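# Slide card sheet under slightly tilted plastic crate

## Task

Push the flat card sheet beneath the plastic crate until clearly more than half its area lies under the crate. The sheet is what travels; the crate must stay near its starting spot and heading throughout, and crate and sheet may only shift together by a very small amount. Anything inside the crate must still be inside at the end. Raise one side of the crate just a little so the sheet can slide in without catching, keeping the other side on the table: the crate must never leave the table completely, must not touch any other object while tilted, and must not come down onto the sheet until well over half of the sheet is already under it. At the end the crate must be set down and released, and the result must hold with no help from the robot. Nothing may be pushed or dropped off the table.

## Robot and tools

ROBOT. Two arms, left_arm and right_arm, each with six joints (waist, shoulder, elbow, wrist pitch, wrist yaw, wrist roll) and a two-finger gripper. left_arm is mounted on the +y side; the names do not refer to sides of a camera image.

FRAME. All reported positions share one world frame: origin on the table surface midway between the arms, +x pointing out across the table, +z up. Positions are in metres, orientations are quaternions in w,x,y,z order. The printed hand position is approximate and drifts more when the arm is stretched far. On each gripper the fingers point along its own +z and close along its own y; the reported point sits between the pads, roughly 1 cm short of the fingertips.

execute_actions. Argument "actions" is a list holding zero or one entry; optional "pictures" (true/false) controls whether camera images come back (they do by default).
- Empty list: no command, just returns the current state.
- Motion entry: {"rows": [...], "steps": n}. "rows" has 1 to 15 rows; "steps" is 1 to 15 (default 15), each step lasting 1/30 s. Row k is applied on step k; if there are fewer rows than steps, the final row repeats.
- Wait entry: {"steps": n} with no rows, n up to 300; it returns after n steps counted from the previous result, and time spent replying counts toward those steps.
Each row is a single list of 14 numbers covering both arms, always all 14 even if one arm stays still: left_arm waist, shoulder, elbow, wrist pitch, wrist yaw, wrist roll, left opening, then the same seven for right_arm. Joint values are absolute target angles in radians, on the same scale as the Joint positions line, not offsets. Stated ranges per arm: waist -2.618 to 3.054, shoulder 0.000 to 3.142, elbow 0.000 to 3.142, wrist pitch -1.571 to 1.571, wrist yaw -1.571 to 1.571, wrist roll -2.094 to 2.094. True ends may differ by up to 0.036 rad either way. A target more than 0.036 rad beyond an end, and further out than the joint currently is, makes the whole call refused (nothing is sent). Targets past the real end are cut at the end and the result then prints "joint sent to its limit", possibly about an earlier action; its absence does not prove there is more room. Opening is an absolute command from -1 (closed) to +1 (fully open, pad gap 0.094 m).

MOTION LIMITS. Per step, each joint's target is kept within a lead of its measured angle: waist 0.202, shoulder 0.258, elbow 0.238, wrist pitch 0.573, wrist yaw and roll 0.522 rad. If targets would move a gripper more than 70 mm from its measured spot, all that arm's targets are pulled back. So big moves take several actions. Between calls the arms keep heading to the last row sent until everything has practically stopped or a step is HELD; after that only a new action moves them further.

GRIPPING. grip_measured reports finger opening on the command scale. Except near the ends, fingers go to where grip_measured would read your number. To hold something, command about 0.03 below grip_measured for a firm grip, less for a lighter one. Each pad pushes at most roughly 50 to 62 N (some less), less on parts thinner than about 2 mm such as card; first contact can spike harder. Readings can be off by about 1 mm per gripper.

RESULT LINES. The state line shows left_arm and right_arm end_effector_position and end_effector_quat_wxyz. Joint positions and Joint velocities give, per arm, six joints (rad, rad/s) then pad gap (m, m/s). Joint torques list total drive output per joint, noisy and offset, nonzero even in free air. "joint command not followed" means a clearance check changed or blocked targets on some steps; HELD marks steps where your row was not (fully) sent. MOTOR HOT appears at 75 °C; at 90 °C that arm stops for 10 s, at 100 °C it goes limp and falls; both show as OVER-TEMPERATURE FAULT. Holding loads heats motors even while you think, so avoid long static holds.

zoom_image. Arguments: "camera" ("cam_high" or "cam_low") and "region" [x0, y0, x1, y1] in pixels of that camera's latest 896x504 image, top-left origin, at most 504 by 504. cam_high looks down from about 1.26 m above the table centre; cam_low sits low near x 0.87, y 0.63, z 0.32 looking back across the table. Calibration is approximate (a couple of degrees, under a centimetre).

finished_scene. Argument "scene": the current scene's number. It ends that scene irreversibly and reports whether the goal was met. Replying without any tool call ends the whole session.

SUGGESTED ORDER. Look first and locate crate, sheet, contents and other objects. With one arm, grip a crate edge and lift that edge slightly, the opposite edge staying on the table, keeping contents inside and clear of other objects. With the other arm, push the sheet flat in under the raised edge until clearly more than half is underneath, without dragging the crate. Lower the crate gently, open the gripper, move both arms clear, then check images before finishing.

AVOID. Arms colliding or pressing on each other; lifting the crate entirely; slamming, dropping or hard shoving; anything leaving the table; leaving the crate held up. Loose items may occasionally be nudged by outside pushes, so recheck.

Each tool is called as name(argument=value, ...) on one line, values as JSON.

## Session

execute_actions(actions=[])

Scene clock: 0.00 s of 4050.00 s.
left_arm: end_effector_position=(+0.5340, -0.0484, +0.3119) grip_measured=+1.000 end_effector_quat_wxyz=(+0.639, -0.025, +0.708, -0.300) | right_arm: end_effector_position=(+0.6918, -0.1831, +0.1645) grip_measured=+1.000 end_effector_quat_wxyz=(-0.454, +0.561, -0.629, +0.289)
Joint positions: left_arm=[-0.763  2.101  1.729  0.368 -0.289 -0.476  0.094] | right_arm=[ 0.404  2.31   1.893 -0.02   0.11  -1.245  0.094]
Joint velocities: left_arm=[-0.012 -0.007 -0.002 -0.037 -0.125  0.037  0.   ] | right_arm=[-0.007 -0.002  0.022 -0.081 -0.022 -0.022  0.   ]
Joint torques (N m, as the arm reports them, + toward a larger angle): no reading

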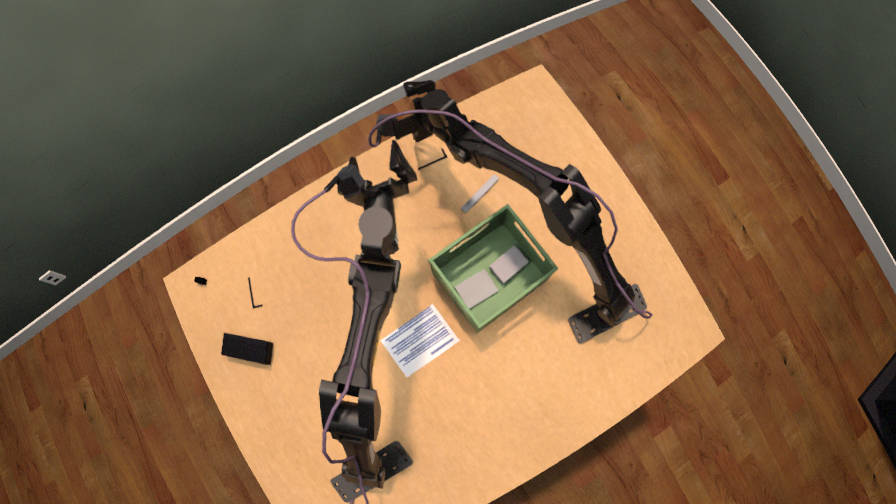

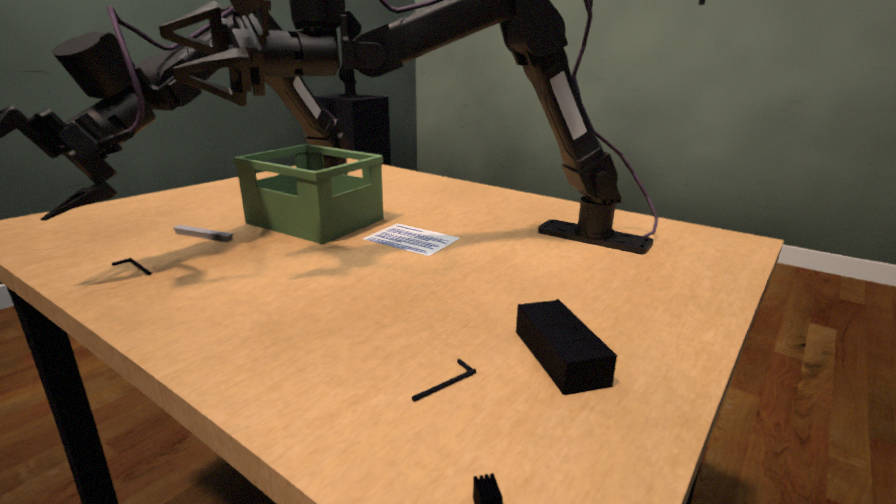

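execute_actions(actions=[{"rows":[[-0.5,1.5,1.2,0.3,0,-1.57,-1,0.4,1.8,1.95,-1.0,0,0.9,1]]}], pictures=false)

execute_actions(actions=[{"steps":30}], pictures=false)

execute_actions(actions=[{"rows":[[-0.81,1.1,0.1,0.42,0,-1.57,-1,1.10,1.92,1.90,-1.5,0,0.9,0.3]]}], pictures=false)

execute_actions(actions=[{"steps":45}], pictures=false)

execute_actions(actions=[{"rows":[[-0.81,1.1,0.1,0.42,0,-1.57,-1,1.10,1.93,1.69,-1.29,0,0.9,0.3]]}], pictures=false)

execute_actions(actions=[{"steps":20}])

zoom_image(camera="cam_low", region=[220,80,500,280])

Scene clock: 20.97 s of 4050.00 s.
left_arm: end_effector_position=(+0.4659, +0.1254, +0.3677) grip_measured=-0.984 end_effector_quat_wxyz=(+0.432, -0.356, +0.609, -0.562) | right_arm: end_effector_position=(+0.5227, -0.2165, +0.3112) grip_measured=+1.000 end_effector_quat_wxyz=(+0.418, -0.215, +0.883, +0.004)
Joint positions: left_arm=[-0.489  1.501  1.199  0.307 -0.033 -1.445  0.001] | right_arm=[ 0.404  1.789  1.942 -0.861  0.025 -0.207  0.094]
Joint velocities: left_arm=[-0.139 -0.266 -0.012  0.271  0.183 -0.828 -0.001] | right_arm=[ 0.007 -0.579  0.242 -0.681 -0.154  2.835  0.   ]
Joint torques (N m, as the arm reports them, + toward a larger angle): left_arm=[-0.15 -4.6   8.46  1.4  -0.03 -0.02] | right_arm=[-0.24 -4.68  6.55  0.96 -0.1   0.  ]
Steps of this call (steps 1 to 90: nothing new was sent; then 17.47 s passed at rest; steps 91 to 105: all 15 steps of this action). Readings (joint positions):
91: left_arm=[-0.751 2.080 1.697 0.370 -0.251 -0.529] | right_arm=[0.404 2.296 1.894 -0.066 0.102 -1.194]
92: left_arm=[-0.734 2.040 1.636 0.359 -0.210 -0.594] | right_arm=[0.404 2.273 1.894 -0.154 0.092 -1.133]
94: left_arm=[-0.673 1.953 1.518 0.338 -0.153 -0.719] | right_arm=[0.404 2.211 1.894 -0.307 0.076 -1.016]
98: left_arm=[-0.514 1.732 1.263 0.300 -0.087 -1.037] | right_arm=[0.404 2.047 1.894 -0.552 0.057 -0.797]
105: the state above

Scene clock: 21.97 s of 4050.00 s.
left_arm: end_effector_position=(+0.4618, +0.1193, +0.3688) grip_measured=-0.984 end_effector_quat_wxyz=(+0.387, -0.384, +0.592, -0.593) | right_arm: end_effector_position=(+0.5049, -0.2176, +0.2846) grip_measured=+1.000 end_effector_quat_wxyz=(+0.297, +0.283, +0.891, +0.197)
Joint positions: left_arm=[-0.494  1.496  1.199  0.301 -0.006 -1.567  0.001] | right_arm=[ 0.404  1.809  1.955 -0.988  0.004  0.896  0.094]
Joint velocities: left_arm=[-0.017  0.002 -0.007 -0.037  0.139  0.022 -0.001] | right_arm=[-0.017  0.022  0.002 -0.022 -0.037 -0.022  0.   ]
Joint torques (N m, as the arm reports them, + toward a larger angle): left_arm=[-0.34 -5.34  8.43  1.87  0.05  0.  ] | right_arm=[-0.26 -8.46  6.63  1.08 -0.01 -0.01]
Steps of this call (steps 1 to 30: the robot went on to your last target). Readings (joint positions):
1: left_arm=[-0.493 1.496 1.199 0.314 -0.027 -1.469] | right_arm=[0.404 1.773 1.949 -0.880 0.022 -0.107]
2: left_arm=[-0.494 1.496 1.199 0.317 -0.022 -1.489] | right_arm=[0.404 1.765 1.953 -0.893 0.020 -0.007]
4: left_arm=[-0.494 1.496 1.199 0.307 -0.016 -1.517] | right_arm=[0.404 1.764 1.955 -0.916 0.017 0.192]
8: left_arm=[-0.494 1.496 1.199 0.302 -0.010 -1.547] | right_arm=[0.404 1.794 1.955 -0.961 0.011 0.573]
30: the state above

Scene clock: 22.47 s of 4050.00 s.
left_arm: end_effector_position=(+0.2524, +0.0929, +0.1156) grip_measured=-0.984 end_effector_quat_wxyz=(+0.217, -0.331, +0.767, -0.504) | right_arm: end_effector_position=(+0.2737, -0.0346, +0.1652) grip_measured=+0.302 end_effector_quat_wxyz=(+0.033, -0.020, +0.998, +0.045)
Joint positions: left_arm=[-0.817  1.099  0.272  0.419  0.009 -1.567  0.001] | right_arm=[ 1.059  1.949  1.9   -1.411 -0.003  0.897  0.061]
Joint velocities: left_arm=[-0.007  0.007 -1.756 -0.066 -0.022  0.022 -0.   ] | right_arm=[ 1.526  0.007 -0.007 -0.447 -0.286 -0.037  0.   ]
Joint torques (N m, as the arm reports them, + toward a larger angle): left_arm=[ 0.48 -1.84  7.61  1.91 -0.1  -0.01] | right_arm=[ -4.39 -10.37   6.4   -0.1    0.37   0.  ]
Steps of this call (steps 1 to 15: all 15 steps of this action). Readings (joint positions):
1: left_arm=[-0.507 1.478 1.172 0.322 -0.014 -1.567] | right_arm=[0.413 1.813 1.955 -1.007 0.008 0.896]
2: left_arm=[-0.535 1.438 1.116 0.335 -0.019 -1.567] | right_arm=[0.430 1.817 1.955 -1.044 0.012 0.897]
4: left_arm=[-0.628 1.336 0.992 0.347 -0.019 -1.567] | right_arm=[0.490 1.837 1.951 -1.124 0.012 0.897]
8: left_arm=[-0.807 1.123 0.699 0.410 0.007 -1.567] | right_arm=[0.658 1.895 1.927 -1.264 0.010 0.897]
15: the state above

Scene clock: 23.97 s of 4050.00 s.
left_arm: end_effector_position=(+0.2102, +0.1320, +0.0312) grip_measured=-0.984 end_effector_quat_wxyz=(+0.180, -0.354, +0.816, -0.421) | right_arm: end_effector_position=(+0.2488, -0.0401, +0.1661) grip_measured=+0.302 end_effector_quat_wxyz=(+0.006, -0.040, +0.999, +0.023)
Joint positions: left_arm=[-0.817  1.099  0.074  0.405  0.009 -1.569  0.001] | right_arm=[ 1.098  1.942  1.9   -1.485 -0.017  0.897  0.061]
Joint velocities: left_arm=[-0.007  0.017 -0.012 -0.007 -0.066  0.051 -0.   ] | right_arm=[-0.017 -0.012 -0.002 -0.051 -0.022 -0.037  0.   ]
Joint torques (N m, as the arm reports them, + toward a larger angle): left_arm=[ 0.58 -1.24  8.98  1.86 -0.1  -0.01] | right_arm=[ 0.22 -9.77  6.31 -0.06  0.16  0.  ]
Steps of this call (steps 1 to 30: the robot went on to your last target; steps 31 to 45: nothing new was sent). Readings (joint positions):
1: left_arm=[-0.817 1.099 0.210 0.418 0.009 -1.567] | right_arm=[1.103 1.948 1.900 -1.422 -0.012 0.897]
2: left_arm=[-0.817 1.099 0.156 0.408 0.009 -1.567] | right_arm=[1.132 1.946 1.900 -1.433 -0.019 0.897]
4: left_arm=[-0.817 1.099 0.089 0.374 0.009 -1.569] | right_arm=[1.145 1.944 1.900 -1.453 -0.026 0.897]
8: left_arm=[-0.817 1.099 0.074 0.377 0.009 -1.569] | right_arm=[1.108 1.942 1.900 -1.474 -0.022 0.897]
45: the state above
All arms were judged still, so your last target was given up. Only a new action makes them travel on or press farther. Fingers that are still opening or closing keep moving.

Scene clock: 24.47 s of 4050.00 s.
left_arm: end_effector_position=(+0.2103, +0.1320, +0.0312) grip_measured=-0.984 end_effector_quat_wxyz=(+0.180, -0.353, +0.816, -0.421) | right_arm: end_effector_position=(+0.2457, -0.0448, +0.1097) grip_measured=+0.302 end_effector_quat_wxyz=(-0.008, -0.039, +0.999, +0.003)
Joint positions: left_arm=[-0.817  1.099  0.074  0.405  0.009 -1.569  0.001] | right_arm=[ 1.098  1.949  1.686 -1.312 -0.017  0.897  0.061]
Joint velocities: left_arm=[ 0.017 -0.007  0.022 -0.051 -0.022 -0.007  0.   ] | right_arm=[-0.012 -0.007  0.002  0.066  0.022 -0.007  0.   ]
Joint torques (N m, as the arm reports them, + toward a larger angle): left_arm=[ 0.57 -1.25  8.96  1.86 -0.1   0.01] | right_arm=[ 0.27 -9.65  6.73  0.13  0.15  0.  ]
Steps of this call (steps 1 to 15: all 15 steps of this action). Readings (joint positions):
1: left_arm=[-0.817 1.099 0.074 0.405 0.009 -1.569] | right_arm=[1.098 1.932 1.862 -1.447 -0.017 0.897]
2: left_arm=[-0.817 1.099 0.074 0.405 0.009 -1.569] | right_arm=[1.098 1.915 1.807 -1.406 -0.017 0.897]
4: left_arm=[-0.817 1.099 0.074 0.405 0.009 -1.569] | right_arm=[1.098 1.919 1.730 -1.378 -0.017 0.897]
8: left_arm=[-0.817 1.099 0.074 0.405 0.009 -1.569] | right_arm=[1.098 1.950 1.686 -1.344 -0.017 0.897]
15: the state above

Scene clock: 25.13 s of 4050.00 s.
left_arm: end_effector_position=(+0.2103, +0.1320, +0.0312) grip_measured=-0.984 end_effector_quat_wxyz=(+0.180, -0.353, +0.816, -0.421) | right_arm: end_effector_position=(+0.2466, -0.0435, +0.1097) grip_measured=+0.302 end_effector_quat_wxyz=(-0.006, -0.039, +0.999, +0.005)
Joint positions: left_arm=[-0.817  1.099  0.074  0.405  0.009 -1.569  0.001] | right_arm=[ 1.098  1.949  1.686 -1.306 -0.017  0.897  0.061]
Joint velocities: left_arm=[ 0.007  0.007  0.012  0.037 -0.066 -0.007 -0.001] | right_arm=[-0.022 -0.007 -0.007  0.081 -0.007 -0.066 -0.001]
Joint torques (N m, as the arm reports them, + toward a larger angle): left_arm=[ 0.59 -1.22  8.96  1.87 -0.1   0.01] | right_arm=[ 0.25 -9.66  6.75  0.15  0.16  0.  ]
Steps of this call (steps 1 to 15: the robot went on to your last target; steps 16 to 20: nothing new was sent). Readings (joint positions):
1: left_arm=[-0.817 1.099 0.074 0.405 0.009 -1.569] | right_arm=[1.098 1.949 1.686 -1.311 -0.017 0.897]
2: left_arm=[-0.817 1.099 0.074 0.405 0.009 -1.569] | right_arm=[1.098 1.949 1.686 -1.309 -0.017 0.897]
4: left_arm=[-0.817 1.099 0.074 0.405 0.009 -1.569] | right_arm=[1.098 1.949 1.686 -1.308 -0.017 0.897]
8: left_arm=[-0.817 1.099 0.074 0.405 0.009 -1.569] | right_arm=[1.098 1.949 1.686 -1.307 -0.017 0.897]
20: the state above
All arms were judged still, so your last target was given up. Only a new action makes them travel on or press farther. Fingers that are still opening or closing keep moving.

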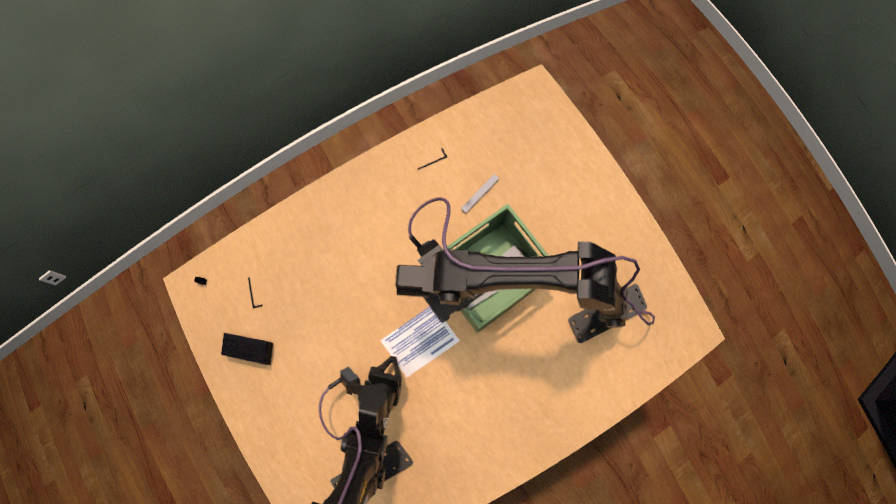

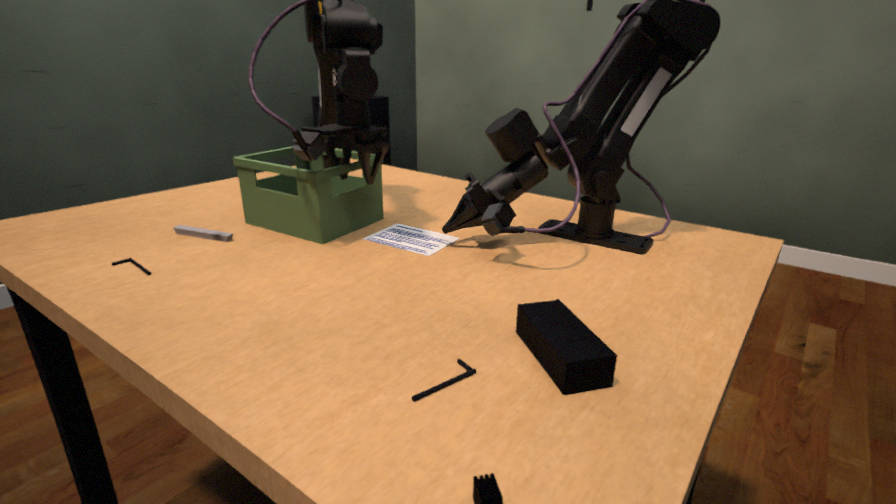

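Region (220, 80, 500, 280) of cam_low's 896x504 image, scaled by 1.800, with more detail than that image has; it fills the top 360 rows of this view, and the rest is white.

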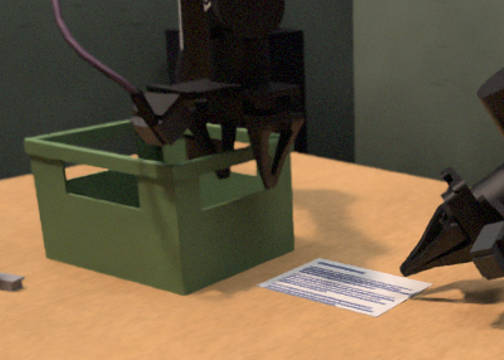

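execute_actions(actions=[{"rows":[[-0.84,1.2,0.16,0.45,0,-1.57,-1,1.08,1.93,1.69,-1.29,0,0.88,-0.5]]}], pictures=false)

execute_actions(actions=[{"rows":[[-0.84,1.2,0.16,0.45,0,-1.57,-1,1.08,1.93,1.69,-1.29,0,0.88,-1]]}], pictures=false)

execute_actions(actions=[{"rows":[[-0.84,1.23,0.16,0.44,0,-1.57,-1,1.08,1.9,1.70,-1.29,0,0.88,-1],[-0.84,1.23,0.16,0.44,0,-1.57,-1,1.08,1.89,1.70,-1.29,0,0.88,-1],[-0.84,1.25,0.16,0.44,0,-1.57,-1,1.08,1.88,1.70,-1.29,0,0.88,-1],[-0.84,1.25,0.16,0.44,0,-1.57,-1,1.08,1.87,1.70,-1.29,0,0.88,-1],[-0.84,1.27,0.16,0.43,0,-1.57,-1,1.08,1.86,1.70,-1.29,0,0.88,-1],[-0.84,1.27,0.16,0.43,0,-1.57,-1,1.08,1.85,1.70,-1.29,0,0.88,-1],[-0.84,1.29,0.16,0.42,0,-1.57,-1,1.08,1.84,1.70,-1.29,0,0.88,-1],[-0.84,1.29,0.16,0.42,0,-1.57,-1,1.08,1.83,1.70,-1.29,0,0.88,-1],[-0.84,1.31,0.16,0.41,0,-1.57,-1,1.08,1.82,1.70,-1.29,0,0.88,-1]]}], pictures=false)

execute_actions(actions=[{"steps":20}])

Scene clock: 33.90 s of 4050.00 s.
left_arm: end_effector_position=(+0.2199, +0.1182, +0.0370) grip_measured=-0.984 end_effector_quat_wxyz=(+0.179, -0.348, +0.817, -0.424) | right_arm: end_effector_position=(+0.2505, -0.0461, +0.1097) grip_measured=-0.498 end_effector_quat_wxyz=(-0.006, -0.038, +0.999, +0.006)
Joint positions: left_arm=[-0.83   1.185  0.134  0.435  0.008 -1.569  0.001] | right_arm=[ 1.085  1.949  1.686 -1.306 -0.017  0.888  0.024]
Joint velocities: left_arm=[ 0.007 -0.007 -0.027 -0.051 -0.022 -0.037  0.001] | right_arm=[ 0.012  0.017 -0.002 -0.095  0.022 -0.051  0.001]
Joint torques (N m, as the arm reports them, + toward a larger angle): left_arm=[-0.64 -0.78  8.87  1.87 -0.08  0.  ] | right_arm=[-0.36 -9.69  6.75  0.15  0.17 -0.08]
Steps of this call (steps 1 to 90: nothing new was sent; then 5.27 s passed at rest; steps 91 to 105: all 15 steps of this action). Readings (joint positions):
91: left_arm=[-0.819 1.113 0.082 0.406 0.008 -1.569] | right_arm=[1.097 1.949 1.686 -1.306 -0.017 0.896]
92: left_arm=[-0.823 1.142 0.098 0.408 0.008 -1.569] | right_arm=[1.095 1.949 1.686 -1.306 -0.017 0.894]
94: left_arm=[-0.829 1.179 0.124 0.417 0.008 -1.569] | right_arm=[1.090 1.949 1.686 -1.306 -0.017 0.892]
98: left_arm=[-0.830 1.185 0.134 0.434 0.008 -1.569] | right_arm=[1.085 1.949 1.686 -1.306 -0.017 0.889]
105: the state above

Scene clock: 34.40 s of 4050.00 s.
left_arm: end_effector_position=(+0.2199, +0.1182, +0.0370) grip_measured=-0.984 end_effector_quat_wxyz=(+0.179, -0.348, +0.817, -0.424) | right_arm: end_effector_position=(+0.2514, -0.0478, +0.1095) grip_measured=-0.863 end_effector_quat_wxyz=(-0.005, -0.041, +0.999, +0.002)
Joint positions: left_arm=[-0.83   1.185  0.134  0.435  0.008 -1.569  0.001] | right_arm=[ 1.084  1.949  1.685 -1.309 -0.01   0.879  0.006]
Joint velocities: left_arm=[-0.017 -0.002 -0.012  0.037 -0.007 -0.095  0.001] | right_arm=[ 0.007 -0.027  0.017 -0.022 -0.022  0.007  0.001]
Joint torques (N m, as the arm reports them, + toward a larger angle): left_arm=[-0.63 -0.75  8.89  1.87 -0.08  0.02] | right_arm=[-0.25 -9.66  6.78  0.16  0.09 -0.02]
Steps of this call (steps 1 to 15: all 15 steps of this action). Readings (joint positions):
1: left_arm=[-0.830 1.185 0.134 0.435 0.008 -1.569] | right_arm=[1.085 1.949 1.686 -1.306 -0.017 0.887]
2: left_arm=[-0.830 1.185 0.134 0.435 0.008 -1.569] | right_arm=[1.085 1.949 1.685 -1.311 -0.009 0.880]
4: left_arm=[-0.830 1.185 0.134 0.435 0.008 -1.569] | right_arm=[1.084 1.949 1.685 -1.309 -0.010 0.879]
8: left_arm=[-0.830 1.185 0.134 0.435 0.008 -1.569] | right_arm=[1.084 1.949 1.685 -1.309 -0.010 0.879]
15: the state above

Scene clock: 34.90 s of 4050.00 s.
left_arm: end_effector_position=(+0.2119, +0.1258, +0.0069) grip_measured=-0.984 end_effector_quat_wxyz=(+0.158, -0.358, +0.840, -0.377) | right_arm: end_effector_position=(+0.2463, -0.0466, +0.1331) grip_measured=-0.860 end_effector_quat_wxyz=(+0.005, -0.044, +0.998, +0.039)
Joint positions: left_arm=[-0.83   1.291  0.137  0.425  0.008 -1.569  0.001] | right_arm=[ 1.083  1.873  1.673 -1.304 -0.04   0.874  0.007]
Joint velocities: left_arm=[-0.002  0.022 -0.017  0.022  0.081 -0.037 -0.   ] | right_arm=[-0.007 -0.017  0.002 -0.051 -0.051  0.037  0.   ]
Joint torques (N m, as the arm reports them, + toward a larger angle): left_arm=[-0.59 -0.82  8.06  1.45 -0.08  0.01] | right_arm=[ -0.17 -11.43   8.76   0.23   0.46   0.03]
Steps of this call (steps 1 to 15: all 15 steps of this action). Readings (joint positions):
1: left_arm=[-0.830 1.189 0.134 0.436 0.008 -1.569] | right_arm=[1.084 1.947 1.685 -1.308 -0.010 0.879]
2: left_arm=[-0.830 1.198 0.134 0.438 0.008 -1.569] | right_arm=[1.084 1.946 1.685 -1.308 -0.010 0.879]
4: left_arm=[-0.830 1.220 0.134 0.438 0.008 -1.569] | right_arm=[1.084 1.943 1.684 -1.308 -0.010 0.879]
8: left_arm=[-0.830 1.263 0.134 0.433 0.008 -1.569] | right_arm=[1.083 1.916 1.675 -1.308 -0.014 0.874]
15: the state above

Scene clock: 35.57 s of 4050.00 s.
left_arm: end_effector_position=(+0.2119, +0.1258, +0.0069) grip_measured=-0.984 end_effector_quat_wxyz=(+0.158, -0.358, +0.840, -0.377) | right_arm: end_effector_position=(+0.2464, -0.0460, +0.1331) grip_measured=-0.860 end_effector_quat_wxyz=(+0.004, -0.044, +0.998, +0.040)
Joint positions: left_arm=[-0.83   1.291  0.137  0.425  0.008 -1.569  0.001] | right_arm=[ 1.083  1.873  1.673 -1.302 -0.041  0.874  0.007]
Joint velocities: left_arm=[ 0.027  0.012 -0.017 -0.066 -0.051 -0.095 -0.001] | right_arm=[ 0.012 -0.002 -0.007 -0.11   0.081  0.022  0.   ]
Joint torques (N m, as the arm reports them, + toward a larger angle): left_arm=[-0.63 -0.81  8.06  1.44 -0.09  0.01] | right_arm=[ -0.14 -11.47   8.7    0.23   0.38   0.03]
Steps of this call (steps 1 to 15: the robot went on to your last target; steps 16 to 20: nothing new was sent). Readings (joint positions):
1: left_arm=[-0.830 1.291 0.137 0.425 0.008 -1.569] | right_arm=[1.083 1.873 1.673 -1.303 -0.041 0.874]
2: left_arm=[-0.830 1.291 0.137 0.425 0.008 -1.569] | right_arm=[1.083 1.873 1.673 -1.302 -0.041 0.874]
4: left_arm=[-0.830 1.291 0.137 0.425 0.008 -1.569] | right_arm=[1.083 1.873 1.673 -1.302 -0.041 0.874]
8: left_arm=[-0.830 1.291 0.137 0.425 0.008 -1.569] | right_arm=[1.083 1.873 1.673 -1.302 -0.041 0.874]
20: the state above
All arms were judged still, so your last target was given up. Only a new action makes them travel on or press farther. Fingers that are still opening or closing keep moving.

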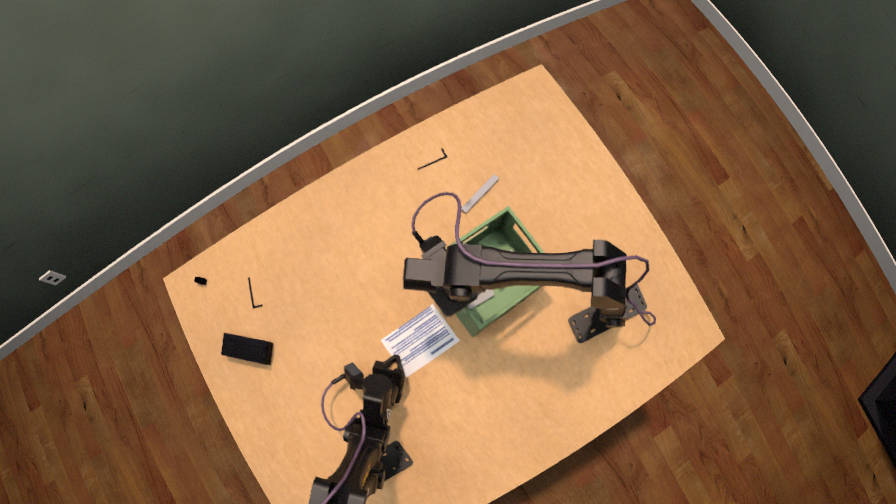

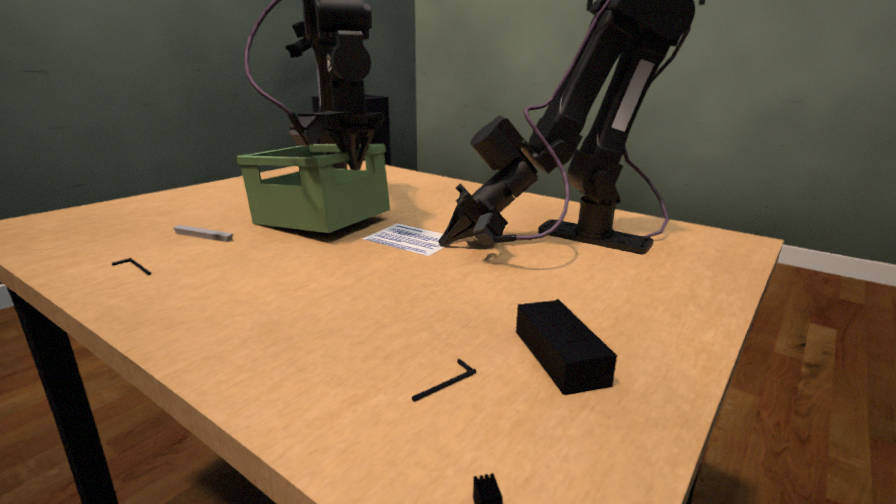

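execute_actions(actions=[{"rows":[[-0.84,1.31,0.16,0.37,0,-1.57,-1,1.08,1.82,1.70,-1.29,0,0.88,-1],[-0.84,1.31,0.16,0.37,0,-1.57,-1,1.08,1.82,1.70,-1.29,0,0.88,-1],[-0.85,1.335,0.177,0.38,0,-1.57,-1,1.08,1.82,1.70,-1.29,0,0.88,-1],[-0.86,1.365,0.195,0.39,0,-1.57,-1,1.08,1.82,1.70,-1.29,0,0.88,-1],[-0.87,1.39,0.212,0.4,0,-1.57,-1,1.08,1.82,1.70,-1.29,0,0.88,-1],[-0.88,1.42,0.23,0.41,0,-1.57,-1,1.08,1.82,1.70,-1.29,0,0.88,-1],[-0.889,1.446,0.255,0.41,0,-1.57,-1,1.08,1.82,1.70,-1.29,0,0.88,-1],[-0.898,1.473,0.28,0.41,0,-1.57,-1,1.08,1.82,1.70,-1.29,0,0.88,-1],[-0.907,1.5,0.305,0.415,0,-1.57,-1,1.08,1.82,1.70,-1.29,0,0.88,-1],[-0.916,1.526,0.33,0.415,0,-1.57,-1,1.08,1.82,1.70,-1.29,0,0.88,-1],[-0.926,1.552,0.355,0.415,0,-1.57,-1,1.08,1.82,1.70,-1.29,0,0.88,-1],[-0.935,1.579,0.38,0.42,0,-1.57,-1,1.08,1.82,1.70,-1.29,0,0.88,-1],[-0.944,1.605,0.405,0.42,0,-1.57,-1,1.08,1.82,1.70,-1.29,0,0.88,-1],[-0.953,1.632,0.43,0.42,0,-1.57,-1,1.08,1.82,1.70,-1.29,0,0.88,-1]]}], pictures=false)

execute_actions(actions=[{"steps":20}])

Scene clock: 43.03 s of 4050.00 s.
left_arm: end_effector_position=(+0.2331, +0.0569, +0.0060) grip_measured=-0.984 end_effector_quat_wxyz=(+0.137, -0.317, +0.862, -0.372) | right_arm: end_effector_position=(+0.2464, -0.0460, +0.1331) grip_measured=-0.860 end_effector_quat_wxyz=(+0.004, -0.044, +0.998, +0.040)
Joint positions: left_arm=[-0.934  1.589  0.392  0.441  0.002 -1.569  0.001] | right_arm=[ 1.083  1.873  1.673 -1.302 -0.041  0.874  0.007]
Joint velocities: left_arm=[-0.208  0.564  0.535  0.168  0.051  0.007 -0.   ] | right_arm=[-0.027  0.002 -0.002  0.022  0.007 -0.066 -0.   ]
Joint torques (N m, as the arm reports them, + toward a larger angle): left_arm=[-0.34 -3.71  6.01  1.26 -0.03  0.  ] | right_arm=[ -0.14 -11.43   8.7    0.23   0.38   0.04]
Steps of this call (steps 1 to 90: nothing new was sent; then 3.97 s passed at rest; steps 91 to 105: all 15 steps of this action). Readings (joint positions):
91: left_arm=[-0.830 1.291 0.137 0.422 0.008 -1.569] | right_arm=[1.083 1.873 1.673 -1.302 -0.041 0.874]
92: left_arm=[-0.830 1.291 0.137 0.421 0.008 -1.569] | right_arm=[1.083 1.873 1.673 -1.302 -0.041 0.874]
94: left_arm=[-0.836 1.305 0.148 0.420 0.005 -1.569] | right_arm=[1.083 1.873 1.673 -1.302 -0.041 0.874]
98: left_arm=[-0.870 1.403 0.222 0.431 0.002 -1.569] | right_arm=[1.083 1.873 1.673 -1.302 -0.041 0.874]
105: the state above

Scene clock: 43.70 s of 4050.00 s.
left_arm: end_effector_position=(+0.2346, +0.0500, +0.0060) grip_measured=-0.984 end_effector_quat_wxyz=(+0.136, -0.313, +0.863, -0.374) | right_arm: end_effector_position=(+0.2464, -0.0460, +0.1331) grip_measured=-0.860 end_effector_quat_wxyz=(+0.004, -0.044, +0.998, +0.040)
Joint positions: left_arm=[-0.943  1.612  0.414  0.445  0.002 -1.569  0.001] | right_arm=[ 1.083  1.873  1.673 -1.302 -0.041  0.874  0.007]
Joint velocities: left_arm=[ 0.007 -0.002 -0.002 -0.022 -0.037 -0.125 -0.001] | right_arm=[-0.002 -0.012 -0.007  0.037 -0.066 -0.066  0.001]
Joint torques (N m, as the arm reports them, + toward a larger angle): left_arm=[-0.57 -3.11  7.15  1.35 -0.03  0.01] | right_arm=[ -0.14 -11.43   8.72   0.23   0.38   0.04]
Steps of this call (steps 1 to 20: the robot went on to your last target). Readings (joint positions):
1: left_arm=[-0.940 1.603 0.406 0.443 0.002 -1.569] | right_arm=[1.083 1.873 1.673 -1.302 -0.041 0.874]
2: left_arm=[-0.942 1.610 0.413 0.444 0.002 -1.569] | right_arm=[1.083 1.873 1.673 -1.302 -0.041 0.874]
4: left_arm=[-0.943 1.612 0.414 0.445 0.002 -1.569] | right_arm=[1.083 1.873 1.673 -1.302 -0.041 0.874]
8: left_arm=[-0.943 1.612 0.414 0.445 0.002 -1.569] | right_arm=[1.083 1.873 1.673 -1.302 -0.041 0.874]
20: the state above

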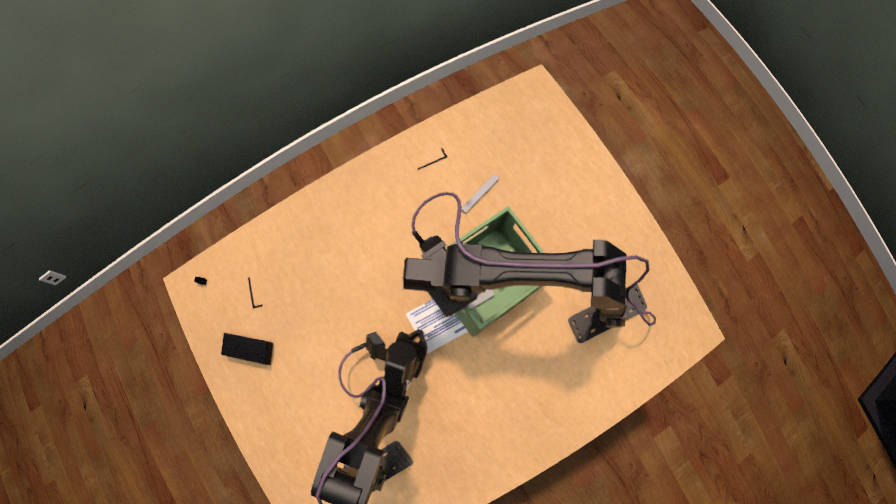

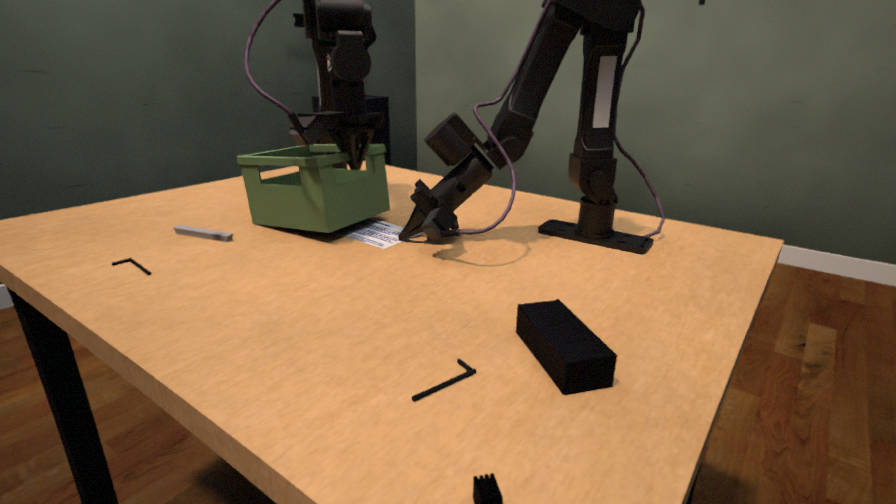

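execute_actions(actions=[{"rows":[[-0.963,1.642,0.442,0.417,0,-1.57,-1,1.08,1.82,1.70,-1.29,0,0.88,-1],[-0.973,1.651,0.454,0.415,0,-1.57,-1,1.08,1.82,1.70,-1.29,0,0.88,-1],[-0.982,1.661,0.466,0.412,0,-1.57,-1,1.08,1.82,1.70,-1.29,0,0.88,-1],[-0.992,1.67,0.478,0.41,0,-1.57,-1,1.08,1.82,1.70,-1.29,0,0.88,-1],[-1.001,1.68,0.49,0.407,0,-1.57,-1,1.08,1.82,1.70,-1.29,0,0.88,-1],[-1.011,1.69,0.502,0.405,0,-1.57,-1,1.08,1.82,1.70,-1.29,0,0.88,-1],[-1.02,1.7,0.515,0.402,0,-1.57,-1,1.08,1.82,1.70,-1.29,0,0.88,-1],[-1.03,1.709,0.527,0.4,0,-1.57,-1,1.08,1.82,1.70,-1.29,0,0.88,-1]]}], pictures=false)

execute_actions(actions=[{"steps":10}])

zoom_image(camera="cam_high", region=[360,200,600,380])

Scene clock: 52.27 s of 4050.00 s.
left_arm: end_effector_position=(+0.2263, +0.0138, +0.0063) grip_measured=-0.984 end_effector_quat_wxyz=(+0.121, -0.279, +0.874, -0.379) | right_arm: end_effector_position=(+0.2464, -0.0460, +0.1331) grip_measured=-0.860 end_effector_quat_wxyz=(+0.004, -0.044, +0.998, +0.040)
Joint positions: left_arm=[-1.022  1.691  0.505  0.433  0.    -1.569  0.001] | right_arm=[ 1.083  1.873  1.673 -1.302 -0.041  0.874  0.007]
Joint velocities: left_arm=[ 0.017  0.012 -0.012  0.037 -0.022  0.051 -0.   ] | right_arm=[ 0.007 -0.007 -0.002  0.081 -0.037 -0.007  0.   ]
Joint torques (N m, as the arm reports them, + toward a larger angle): left_arm=[-0.5  -3.85  7.69  1.25 -0.01  0.01] | right_arm=[ -0.14 -11.45   8.73   0.23   0.38   0.03]
Steps of this call (steps 1 to 15: the robot went on to your last target; steps 16 to 90: nothing new was sent; then 5.07 s passed at rest; steps 91 to 105: all 15 steps of this action). Readings (joint positions):
91: left_arm=[-0.944 1.612 0.414 0.445 0.001 -1.569] | right_arm=[1.083 1.873 1.673 -1.302 -0.041 0.874]
92: left_arm=[-0.948 1.614 0.417 0.444 0.000 -1.569] | right_arm=[1.083 1.873 1.673 -1.302 -0.041 0.874]
94: left_arm=[-0.961 1.630 0.435 0.443 -0.001 -1.569] | right_arm=[1.083 1.873 1.673 -1.302 -0.041 0.874]
98: left_arm=[-1.002 1.674 0.485 0.437 -0.001 -1.569] | right_arm=[1.083 1.873 1.673 -1.302 -0.041 0.874]
105: the state above

Scene clock: 52.60 s of 4050.00 s.
left_arm: end_effector_position=(+0.2263, +0.0138, +0.0063) grip_measured=-0.984 end_effector_quat_wxyz=(+0.121, -0.279, +0.874, -0.379) | right_arm: end_effector_position=(+0.2464, -0.0460, +0.1331) grip_measured=-0.860 end_effector_quat_wxyz=(+0.004, -0.044, +0.998, +0.040)
Joint positions: left_arm=[-1.022  1.691  0.505  0.433  0.    -1.569  0.001] | right_arm=[ 1.083  1.873  1.673 -1.302 -0.041  0.874  0.007]
Joint velocities: left_arm=[-0.017 -0.017 -0.002  0.007  0.051 -0.051  0.   ] | right_arm=[ 0.007 -0.022  0.002  0.051 -0.022 -0.022  0.   ]
Joint torques (N m, as the arm reports them, + toward a larger angle): left_arm=[-0.5  -3.9   7.69  1.25 -0.02  0.  ] | right_arm=[ -0.14 -11.44   8.71   0.24   0.38   0.04]
Steps of this call (steps 1 to 10: the robot went on to your last target). Readings (joint positions):
1: left_arm=[-1.022 1.691 0.505 0.433 0.000 -1.569] | right_arm=[1.083 1.873 1.673 -1.302 -0.041 0.874]
2: left_arm=[-1.022 1.691 0.505 0.433 0.000 -1.569] | right_arm=[1.083 1.873 1.673 -1.302 -0.041 0.874]
4: left_arm=[-1.022 1.691 0.505 0.433 0.000 -1.569] | right_arm=[1.083 1.873 1.673 -1.302 -0.041 0.874]
8: left_arm=[-1.022 1.691 0.505 0.433 0.000 -1.569] | right_arm=[1.083 1.873 1.673 -1.302 -0.041 0.874]
10: the state above

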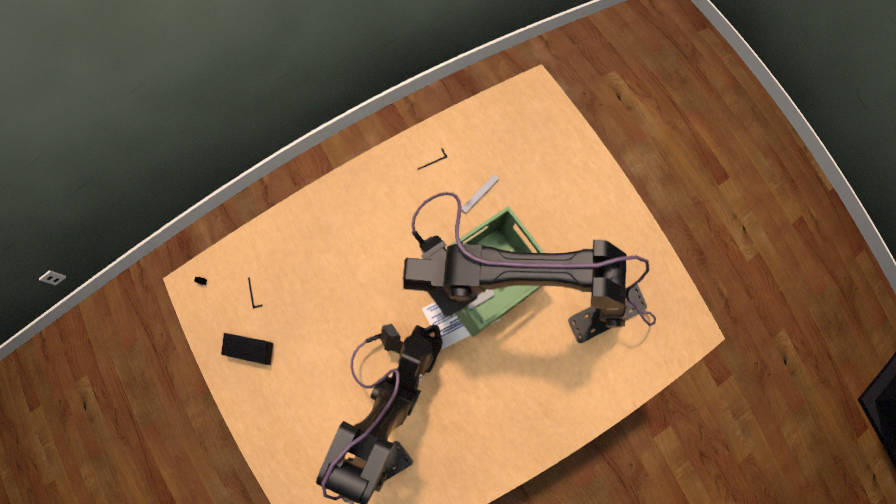

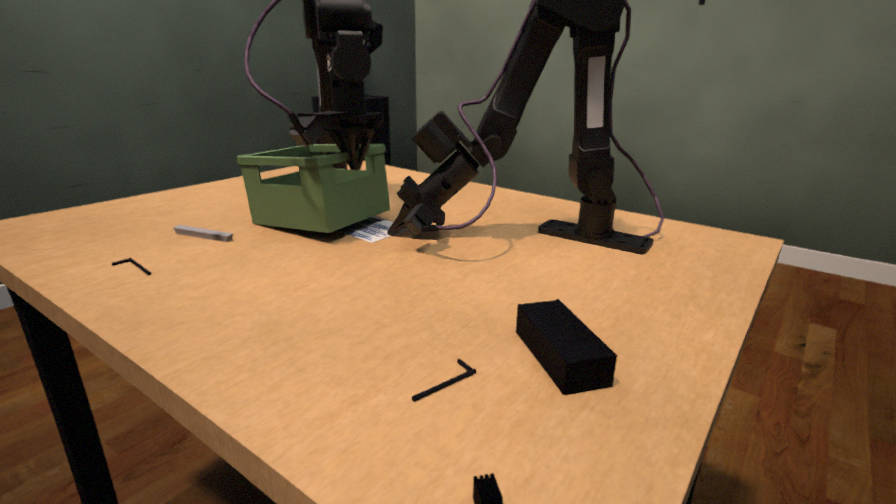

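Region (360, 200, 600, 380) of cam_high's 896x504 image, scaled by 2.100, with more detail than that image has; it fills the top 378 rows of this view, and the rest is white.

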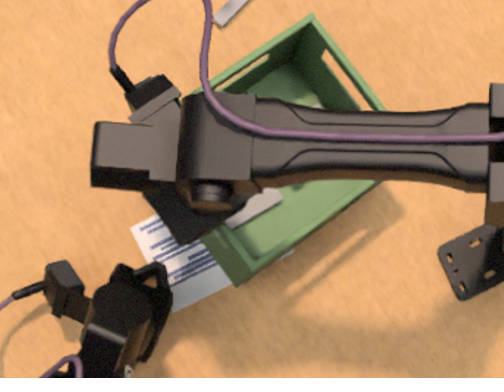

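execute_actions(actions=[{"rows":[[-1.032,1.725,0.547,0.396,0,-1.57,-1,1.08,1.82,1.70,-1.29,0,0.88,-1],[-1.034,1.741,0.567,0.392,0,-1.57,-1,1.08,1.82,1.70,-1.29,0,0.88,-1],[-1.036,1.757,0.587,0.388,0,-1.57,-1,1.08,1.82,1.70,-1.29,0,0.88,-1],[-1.038,1.773,0.607,0.384,0,-1.57,-1,1.08,1.82,1.70,-1.29,0,0.88,-1],[-1.04,1.789,0.627,0.38,0,-1.57,-1,1.08,1.82,1.70,-1.29,0,0.88,-1],[-1.042,1.805,0.647,0.376,0,-1.57,-1,1.08,1.82,1.70,-1.29,0,0.88,-1],[-1.044,1.821,0.667,0.372,0,-1.57,-1,1.08,1.82,1.70,-1.29,0,0.88,-1],[-1.046,1.837,0.687,0.368,0,-1.57,-1,1.08,1.82,1.70,-1.29,0,0.88,-1]]}], pictures=false)

execute_actions(actions=[{"rows":[[-1.046,1.75,0.687,0.38,0,-1.57,-1,1.08,1.82,1.70,-1.29,0,0.88,-1]]}], pictures=false)

execute_actions(actions=[{"rows":[[-0.8,1.3,0.4,0.3,0,-1.57,-1,1.08,1.82,1.70,-1.29,0,0.88,-1]]}])

zoom_image(camera="cam_high", region=[360,200,600,380])

Scene clock: 61.93 s of 4050.00 s.
left_arm: end_effector_position=(+0.2452, -0.0231, +0.0061) grip_measured=-0.984 end_effector_quat_wxyz=(+0.120, -0.272, +0.875, -0.382) | right_arm: end_effector_position=(+0.2464, -0.0460, +0.1331) grip_measured=-0.860 end_effector_quat_wxyz=(+0.004, -0.044, +0.998, +0.040)
Joint positions: left_arm=[-1.036  1.82   0.667  0.407  0.    -1.569  0.001] | right_arm=[ 1.083  1.873  1.673 -1.302 -0.041  0.874  0.007]
Joint velocities: left_arm=[ 0.002  0.007 -0.002  0.022  0.037 -0.007 -0.001] | right_arm=[-0.012  0.022 -0.012 -0.007 -0.007  0.007 -0.001]
Joint torques (N m, as the arm reports them, + toward a larger angle): left_arm=[-0.61 -5.09  7.74  1.21 -0.02  0.01] | right_arm=[ -0.13 -11.43   8.71   0.23   0.39   0.03]
Steps of this call (steps 1 to 15: the robot went on to your last target; steps 16 to 90: nothing new was sent; then 5.83 s passed at rest; steps 91 to 105: all 15 steps of this action). Readings (joint positions):
91: left_arm=[-1.022 1.693 0.508 0.431 0.000 -1.569] | right_arm=[1.083 1.873 1.673 -1.302 -0.041 0.874]
92: left_arm=[-1.022 1.699 0.517 0.428 0.000 -1.569] | right_arm=[1.083 1.873 1.673 -1.302 -0.041 0.874]
94: left_arm=[-1.022 1.725 0.549 0.421 0.000 -1.569] | right_arm=[1.083 1.873 1.673 -1.302 -0.041 0.874]
98: left_arm=[-1.031 1.792 0.632 0.410 0.000 -1.569] | right_arm=[1.083 1.873 1.673 -1.302 -0.041 0.874]
105: the state above

Scene clock: 62.43 s of 4050.00 s.
left_arm: end_effector_position=(+0.2458, -0.0240, +0.0194) grip_measured=-0.984 end_effector_quat_wxyz=(+0.123, -0.271, +0.871, -0.392) | right_arm: end_effector_position=(+0.2464, -0.0460, +0.1331) grip_measured=-0.860 end_effector_quat_wxyz=(+0.004, -0.044, +0.998, +0.040)
Joint positions: left_arm=[-1.036  1.778  0.667  0.386  0.    -1.569  0.001] | right_arm=[ 1.083  1.873  1.673 -1.302 -0.041  0.874  0.007]
Joint velocities: left_arm=[-0.002  0.022  0.012 -0.037  0.007 -0.037  0.001] | right_arm=[-0.012  0.002  0.002  0.066 -0.022  0.007 -0.002]
Joint torques (N m, as the arm reports them, + toward a larger angle): left_arm=[-0.63 -7.96  7.95  1.55 -0.01  0.02] | right_arm=[ -0.15 -11.43   8.69   0.23   0.38   0.03]
Steps of this call (steps 1 to 15: all 15 steps of this action). Readings (joint positions):
1: left_arm=[-1.036 1.815 0.667 0.405 0.000 -1.569] | right_arm=[1.083 1.873 1.673 -1.302 -0.041 0.874]
2: left_arm=[-1.036 1.806 0.667 0.396 0.000 -1.569] | right_arm=[1.083 1.873 1.673 -1.302 -0.041 0.874]
4: left_arm=[-1.036 1.789 0.667 0.392 0.000 -1.569] | right_arm=[1.083 1.873 1.673 -1.302 -0.041 0.874]
8: left_arm=[-1.036 1.778 0.667 0.392 0.000 -1.569] | right_arm=[1.083 1.873 1.673 -1.302 -0.041 0.874]
15: the state above

Scene clock: 62.93 s of 4050.00 s.
left_arm: end_effector_position=(+0.2707, +0.0911, +0.0738) grip_measured=-0.984 end_effector_quat_wxyz=(+0.192, -0.365, +0.808, -0.421) | right_arm: end_effector_position=(+0.2464, -0.0460, +0.1331) grip_measured=-0.860 end_effector_quat_wxyz=(+0.004, -0.044, +0.998, +0.040)
Joint positions: left_arm=[-0.792  1.313  0.396  0.308 -0.003 -1.569  0.001] | right_arm=[ 1.083  1.873  1.673 -1.302 -0.041  0.874  0.007]
Joint velocities: left_arm=[-0.017 -0.027  0.012 -0.037 -0.037  0.037 -0.   ] | right_arm=[-0.007  0.007  0.002  0.037  0.051 -0.007 -0.001]
Joint torques (N m, as the arm reports them, + toward a larger angle): left_arm=[-0.42 -4.05  7.38  1.67  0.    0.01] | right_arm=[ -0.14 -11.43   8.72   0.23   0.38   0.04]
Steps of this call (steps 1 to 15: all 15 steps of this action). Readings (joint positions):
1: left_arm=[-1.021 1.757 0.644 0.391 0.012 -1.569] | right_arm=[1.083 1.873 1.673 -1.302 -0.041 0.874]
2: left_arm=[-0.988 1.706 0.594 0.389 0.019 -1.569] | right_arm=[1.083 1.873 1.673 -1.302 -0.041 0.874]
4: left_arm=[-0.883 1.569 0.484 0.358 0.017 -1.569] | right_arm=[1.083 1.873 1.673 -1.302 -0.041 0.874]
8: left_arm=[-0.791 1.331 0.396 0.304 -0.007 -1.569] | right_arm=[1.083 1.873 1.673 -1.302 -0.041 0.874]
15: the state above

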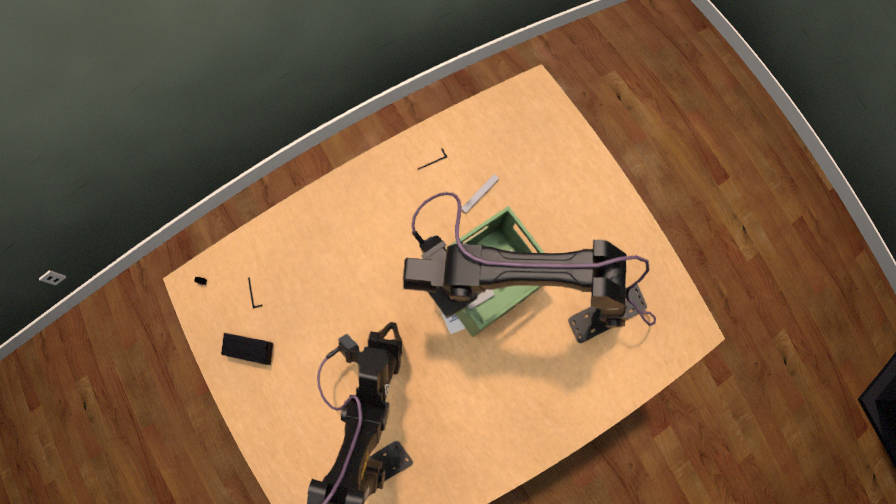

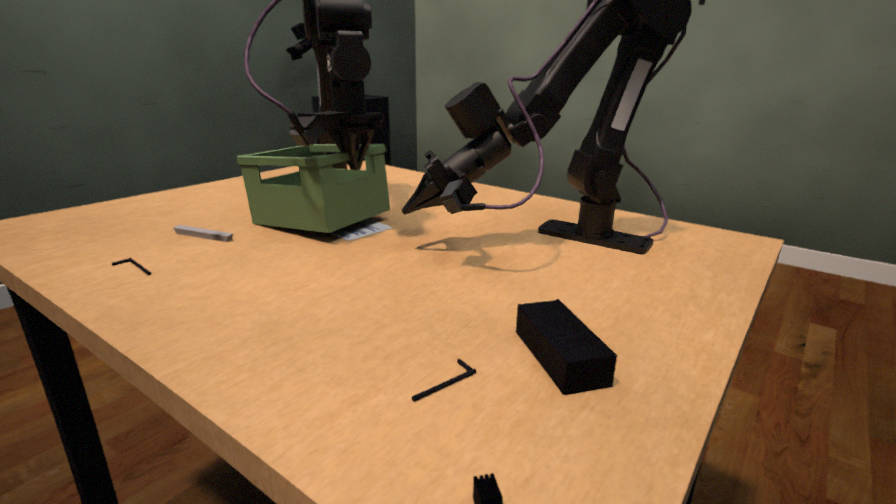

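Region (360, 200, 600, 380) of cam_high's 896x504 image, scaled by 2.100, with more detail than that image has; it fills the top 378 rows of this view, and the rest is white.

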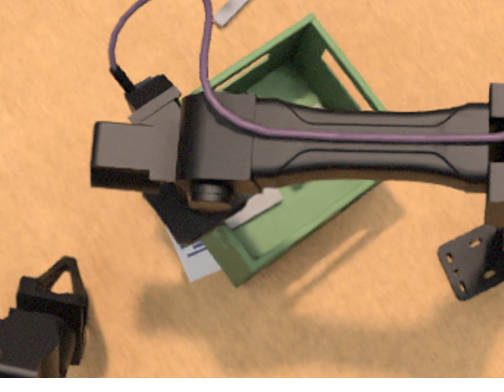

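Good. Lower and release.

execute_actions(actions=[{"rows":[[-0.8,1.3,0.4,0.3,0,-1.57,-1,1.08,1.85,1.70,-1.3,0,0.88,-1],[-0.8,1.3,0.4,0.3,0,-1.57,-1,1.08,1.86,1.70,-1.3,0,0.88,-1],[-0.8,1.3,0.4,0.3,0,-1.57,-1,1.08,1.87,1.70,-1.3,0,0.88,-1],[-0.8,1.3,0.4,0.3,0,-1.57,-1,1.08,1.876,1.70,-1.3,0,0.88,-1],[-0.8,1.3,0.4,0.3,0,-1.57,-1,1.08,1.882,1.70,-1.3,0,0.88,-1],[-0.8,1.3,0.4,0.3,0,-1.57,-1,1.08,1.888,1.70,-1.3,0,0.88,-1],[-0.8,1.3,0.4,0.3,0,-1.57,-1,1.08,1.894,1.70,-1.3,0,0.88,-1],[-0.8,1.3,0.4,0.3,0,-1.57,-1,1.08,1.9,1.70,-1.3,0,0.88,-1],[-0.8,1.3,0.4,0.3,0,-1.57,-1,1.08,1.906,1.70,-1.3,0,0.88,-1],[-0.8,1.3,0.4,0.3,0,-1.57,-1,1.08,1.912,1.70,-1.3,0,0.88,-1],[-0.8,1.3,0.4,0.3,0,-1.57,-1,1.08,1.918,1.70,-1.3,0,0.88,-1],[-0.8,1.3,0.4,0.3,0,-1.57,-1,1.08,1.924,1.70,-1.3,0,0.88,-1],[-0.8,1.3,0.4,0.3,0,-1.57,-1,1.08,1.932,1.70,-1.3,0,0.88,-1]]}], pictures=false)

execute_actions(actions=[{"steps":15}], pictures=false)

execute_actions(actions=[{"rows":[[-0.8,1.3,0.4,0.3,0,-1.57,-1,1.08,1.932,1.70,-1.3,0,0.88,0]]}], pictures=false)

execute_actions(actions=[{"rows":[[-0.8,1.3,0.4,0.3,0,-1.57,-1,1.08,1.92,1.90,-1.5,0,0.88,0]]}], pictures=false)

finished_scene(scene=2)

Scene clock: 76.97 s of 4050.00 s.
left_arm: end_effector_position=(+0.2702, +0.0913, +0.0731) grip_measured=-0.984 end_effector_quat_wxyz=(+0.191, -0.366, +0.809, -0.420) | right_arm: end_effector_position=(+0.2502, -0.0409, +0.1110) grip_measured=-0.860 end_effector_quat_wxyz=(-0.007, -0.041, +0.999, +0.023)
Joint positions: left_arm=[-0.792  1.313  0.396  0.304 -0.002 -1.569  0.001] | right_arm=[ 1.083  1.938  1.675 -1.279 -0.04   0.881  0.007]
Joint velocities: left_arm=[-0.007 -0.007 -0.012 -0.066  0.022 -0.022  0.001] | right_arm=[-0.017 -0.022 -0.007 -0.037 -0.051  0.007  0.001]
Joint torques (N m, as the arm reports them, + toward a larger angle): left_arm=[-0.48 -4.02  7.38  1.67  0.   -0.01] | right_arm=[-0.09 -8.85  8.47 -0.11  0.3  -0.06]
Steps of this call (steps 1 to 15: the robot went on to your last target; steps 16 to 90: nothing new was sent; then 10.53 s passed at rest; steps 91 to 105: all 15 steps of this action). Readings (joint positions):
91: left_arm=[-0.792 1.313 0.396 0.305 -0.002 -1.569] | right_arm=[1.083 1.874 1.673 -1.302 -0.041 0.874]
92: left_arm=[-0.792 1.313 0.396 0.305 -0.002 -1.569] | right_arm=[1.083 1.877 1.673 -1.302 -0.042 0.874]
94: left_arm=[-0.792 1.313 0.396 0.304 -0.002 -1.569] | right_arm=[1.083 1.886 1.673 -1.295 -0.045 0.874]
98: left_arm=[-0.792 1.313 0.396 0.304 -0.002 -1.569] | right_arm=[1.083 1.910 1.673 -1.284 -0.050 0.876]
105: the state above

Scene clock: 77.47 s of 4050.00 s.
left_arm: end_effector_position=(+0.2702, +0.0913, +0.0731) grip_measured=-0.984 end_effector_quat_wxyz=(+0.191, -0.366, +0.809, -0.420) | right_arm: end_effector_position=(+0.2503, -0.0411, +0.1110) grip_measured=-0.860 end_effector_quat_wxyz=(-0.007, -0.040, +0.999, +0.023)
Joint positions: left_arm=[-0.792  1.313  0.396  0.304 -0.002 -1.569  0.001] | right_arm=[ 1.083  1.938  1.675 -1.279 -0.039  0.881  0.007]
Joint velocities: left_arm=[ 0.027 -0.022  0.002  0.066  0.007 -0.007  0.   ] | right_arm=[-0.022 -0.002 -0.007  0.022 -0.022 -0.051 -0.001]
Joint torques (N m, as the arm reports them, + toward a larger angle): left_arm=[-0.47 -4.01  7.42  1.68 -0.01  0.01] | right_arm=[-0.18 -8.78  8.53 -0.14  0.35 -0.03]
Steps of this call (steps 1 to 15: the robot went on to your last target). Readings (joint positions):
1: left_arm=[-0.792 1.313 0.396 0.304 -0.002 -1.569] | right_arm=[1.083 1.938 1.675 -1.279 -0.039 0.881]
2: left_arm=[-0.792 1.313 0.396 0.304 -0.002 -1.569] | right_arm=[1.083 1.938 1.675 -1.279 -0.039 0.881]
4: left_arm=[-0.792 1.313 0.396 0.304 -0.002 -1.569] | right_arm=[1.083 1.938 1.675 -1.279 -0.039 0.881]
8: left_arm=[-0.792 1.313 0.396 0.304 -0.002 -1.569] | right_arm=[1.083 1.938 1.675 -1.279 -0.039 0.881]
15: the state above
All arms were judged still, so your last target was given up. Only a new action makes them travel on or press farther. Fingers that are still opening or closing keep moving.

Scene clock: 77.97 s of 4050.00 s.
left_arm: end_effector_position=(+0.2701, +0.0913, +0.0731) grip_measured=-0.984 end_effector_quat_wxyz=(+0.191, -0.365, +0.809, -0.420) | right_arm: end_effector_position=(+0.2522, -0.0441, +0.1109) grip_measured=-0.001 end_effector_quat_wxyz=(-0.001, -0.040, +0.999, +0.015)
Joint positions: left_arm=[-0.792  1.313  0.396  0.304 -0.002 -1.569  0.001] | right_arm=[ 1.083  1.938  1.675 -1.285 -0.021  0.881  0.047]
Joint velocities: left_arm=[-0.027 -0.007 -0.012  0.051 -0.022 -0.037 -0.   ] | right_arm=[ 0.007 -0.017  0.002  0.022 -0.007 -0.051  0.   ]
Joint torques (N m, as the arm reports them, + toward a larger angle): left_arm=[-0.46 -4.02  7.4   1.68  0.    0.01] | right_arm=[-0.15 -8.79  8.54 -0.1   0.19 -0.04]
Steps of this call (steps 1 to 15: all 15 steps of this action). Readings (joint positions):
1: left_arm=[-0.792 1.313 0.396 0.304 -0.002 -1.569] | right_arm=[1.083 1.938 1.675 -1.280 -0.037 0.881]
2: left_arm=[-0.792 1.313 0.396 0.304 -0.002 -1.569] | right_arm=[1.083 1.938 1.675 -1.281 -0.033 0.881]
4: left_arm=[-0.792 1.313 0.396 0.304 -0.002 -1.569] | right_arm=[1.083 1.938 1.675 -1.282 -0.028 0.881]
8: left_arm=[-0.792 1.313 0.396 0.304 -0.002 -1.569] | right_arm=[1.083 1.938 1.675 -1.284 -0.023 0.881]
15: the state above

Scene clock: 78.47 s of 4050.00 s.
left_arm: end_effector_position=(+0.2701, +0.0913, +0.0731) grip_measured=-0.984 end_effector_quat_wxyz=(+0.191, -0.365, +0.809, -0.420) | right_arm: end_effector_position=(+0.2523, -0.0444, +0.1722) grip_measured=-0.001 end_effector_quat_wxyz=(+0.012, -0.040, +0.999, +0.032)
Joint positions: left_arm=[-0.792  1.313  0.396  0.304 -0.002 -1.569  0.001] | right_arm=[ 1.083  1.917  1.89  -1.478 -0.019  0.881  0.047]
Joint velocities: left_arm=[ 0.007 -0.017 -0.012 -0.022 -0.066 -0.007  0.   ] | right_arm=[-0.002 -0.012  0.007 -0.007  0.007  0.022 -0.   ]
Joint torques (N m, as the arm reports them, + toward a larger angle): left_arm=[-0.49 -4.03  7.42  1.67  0.    0.02] | right_arm=[-0.13 -8.02  7.13  0.01  0.18 -0.04]
Steps of this call (steps 1 to 15: all 15 steps of this action). Readings (joint positions):
1: left_arm=[-0.792 1.313 0.396 0.304 -0.002 -1.569] | right_arm=[1.083 1.947 1.711 -1.326 -0.021 0.881]
2: left_arm=[-0.792 1.313 0.396 0.304 -0.002 -1.569] | right_arm=[1.083 1.961 1.765 -1.372 -0.021 0.881]
4: left_arm=[-0.792 1.313 0.396 0.304 -0.002 -1.569] | right_arm=[1.083 1.956 1.844 -1.400 -0.021 0.881]
8: left_arm=[-0.792 1.313 0.396 0.304 -0.002 -1.569] | right_arm=[1.083 1.917 1.889 -1.438 -0.019 0.881]
15: the state above

The scene is finished: the task was done.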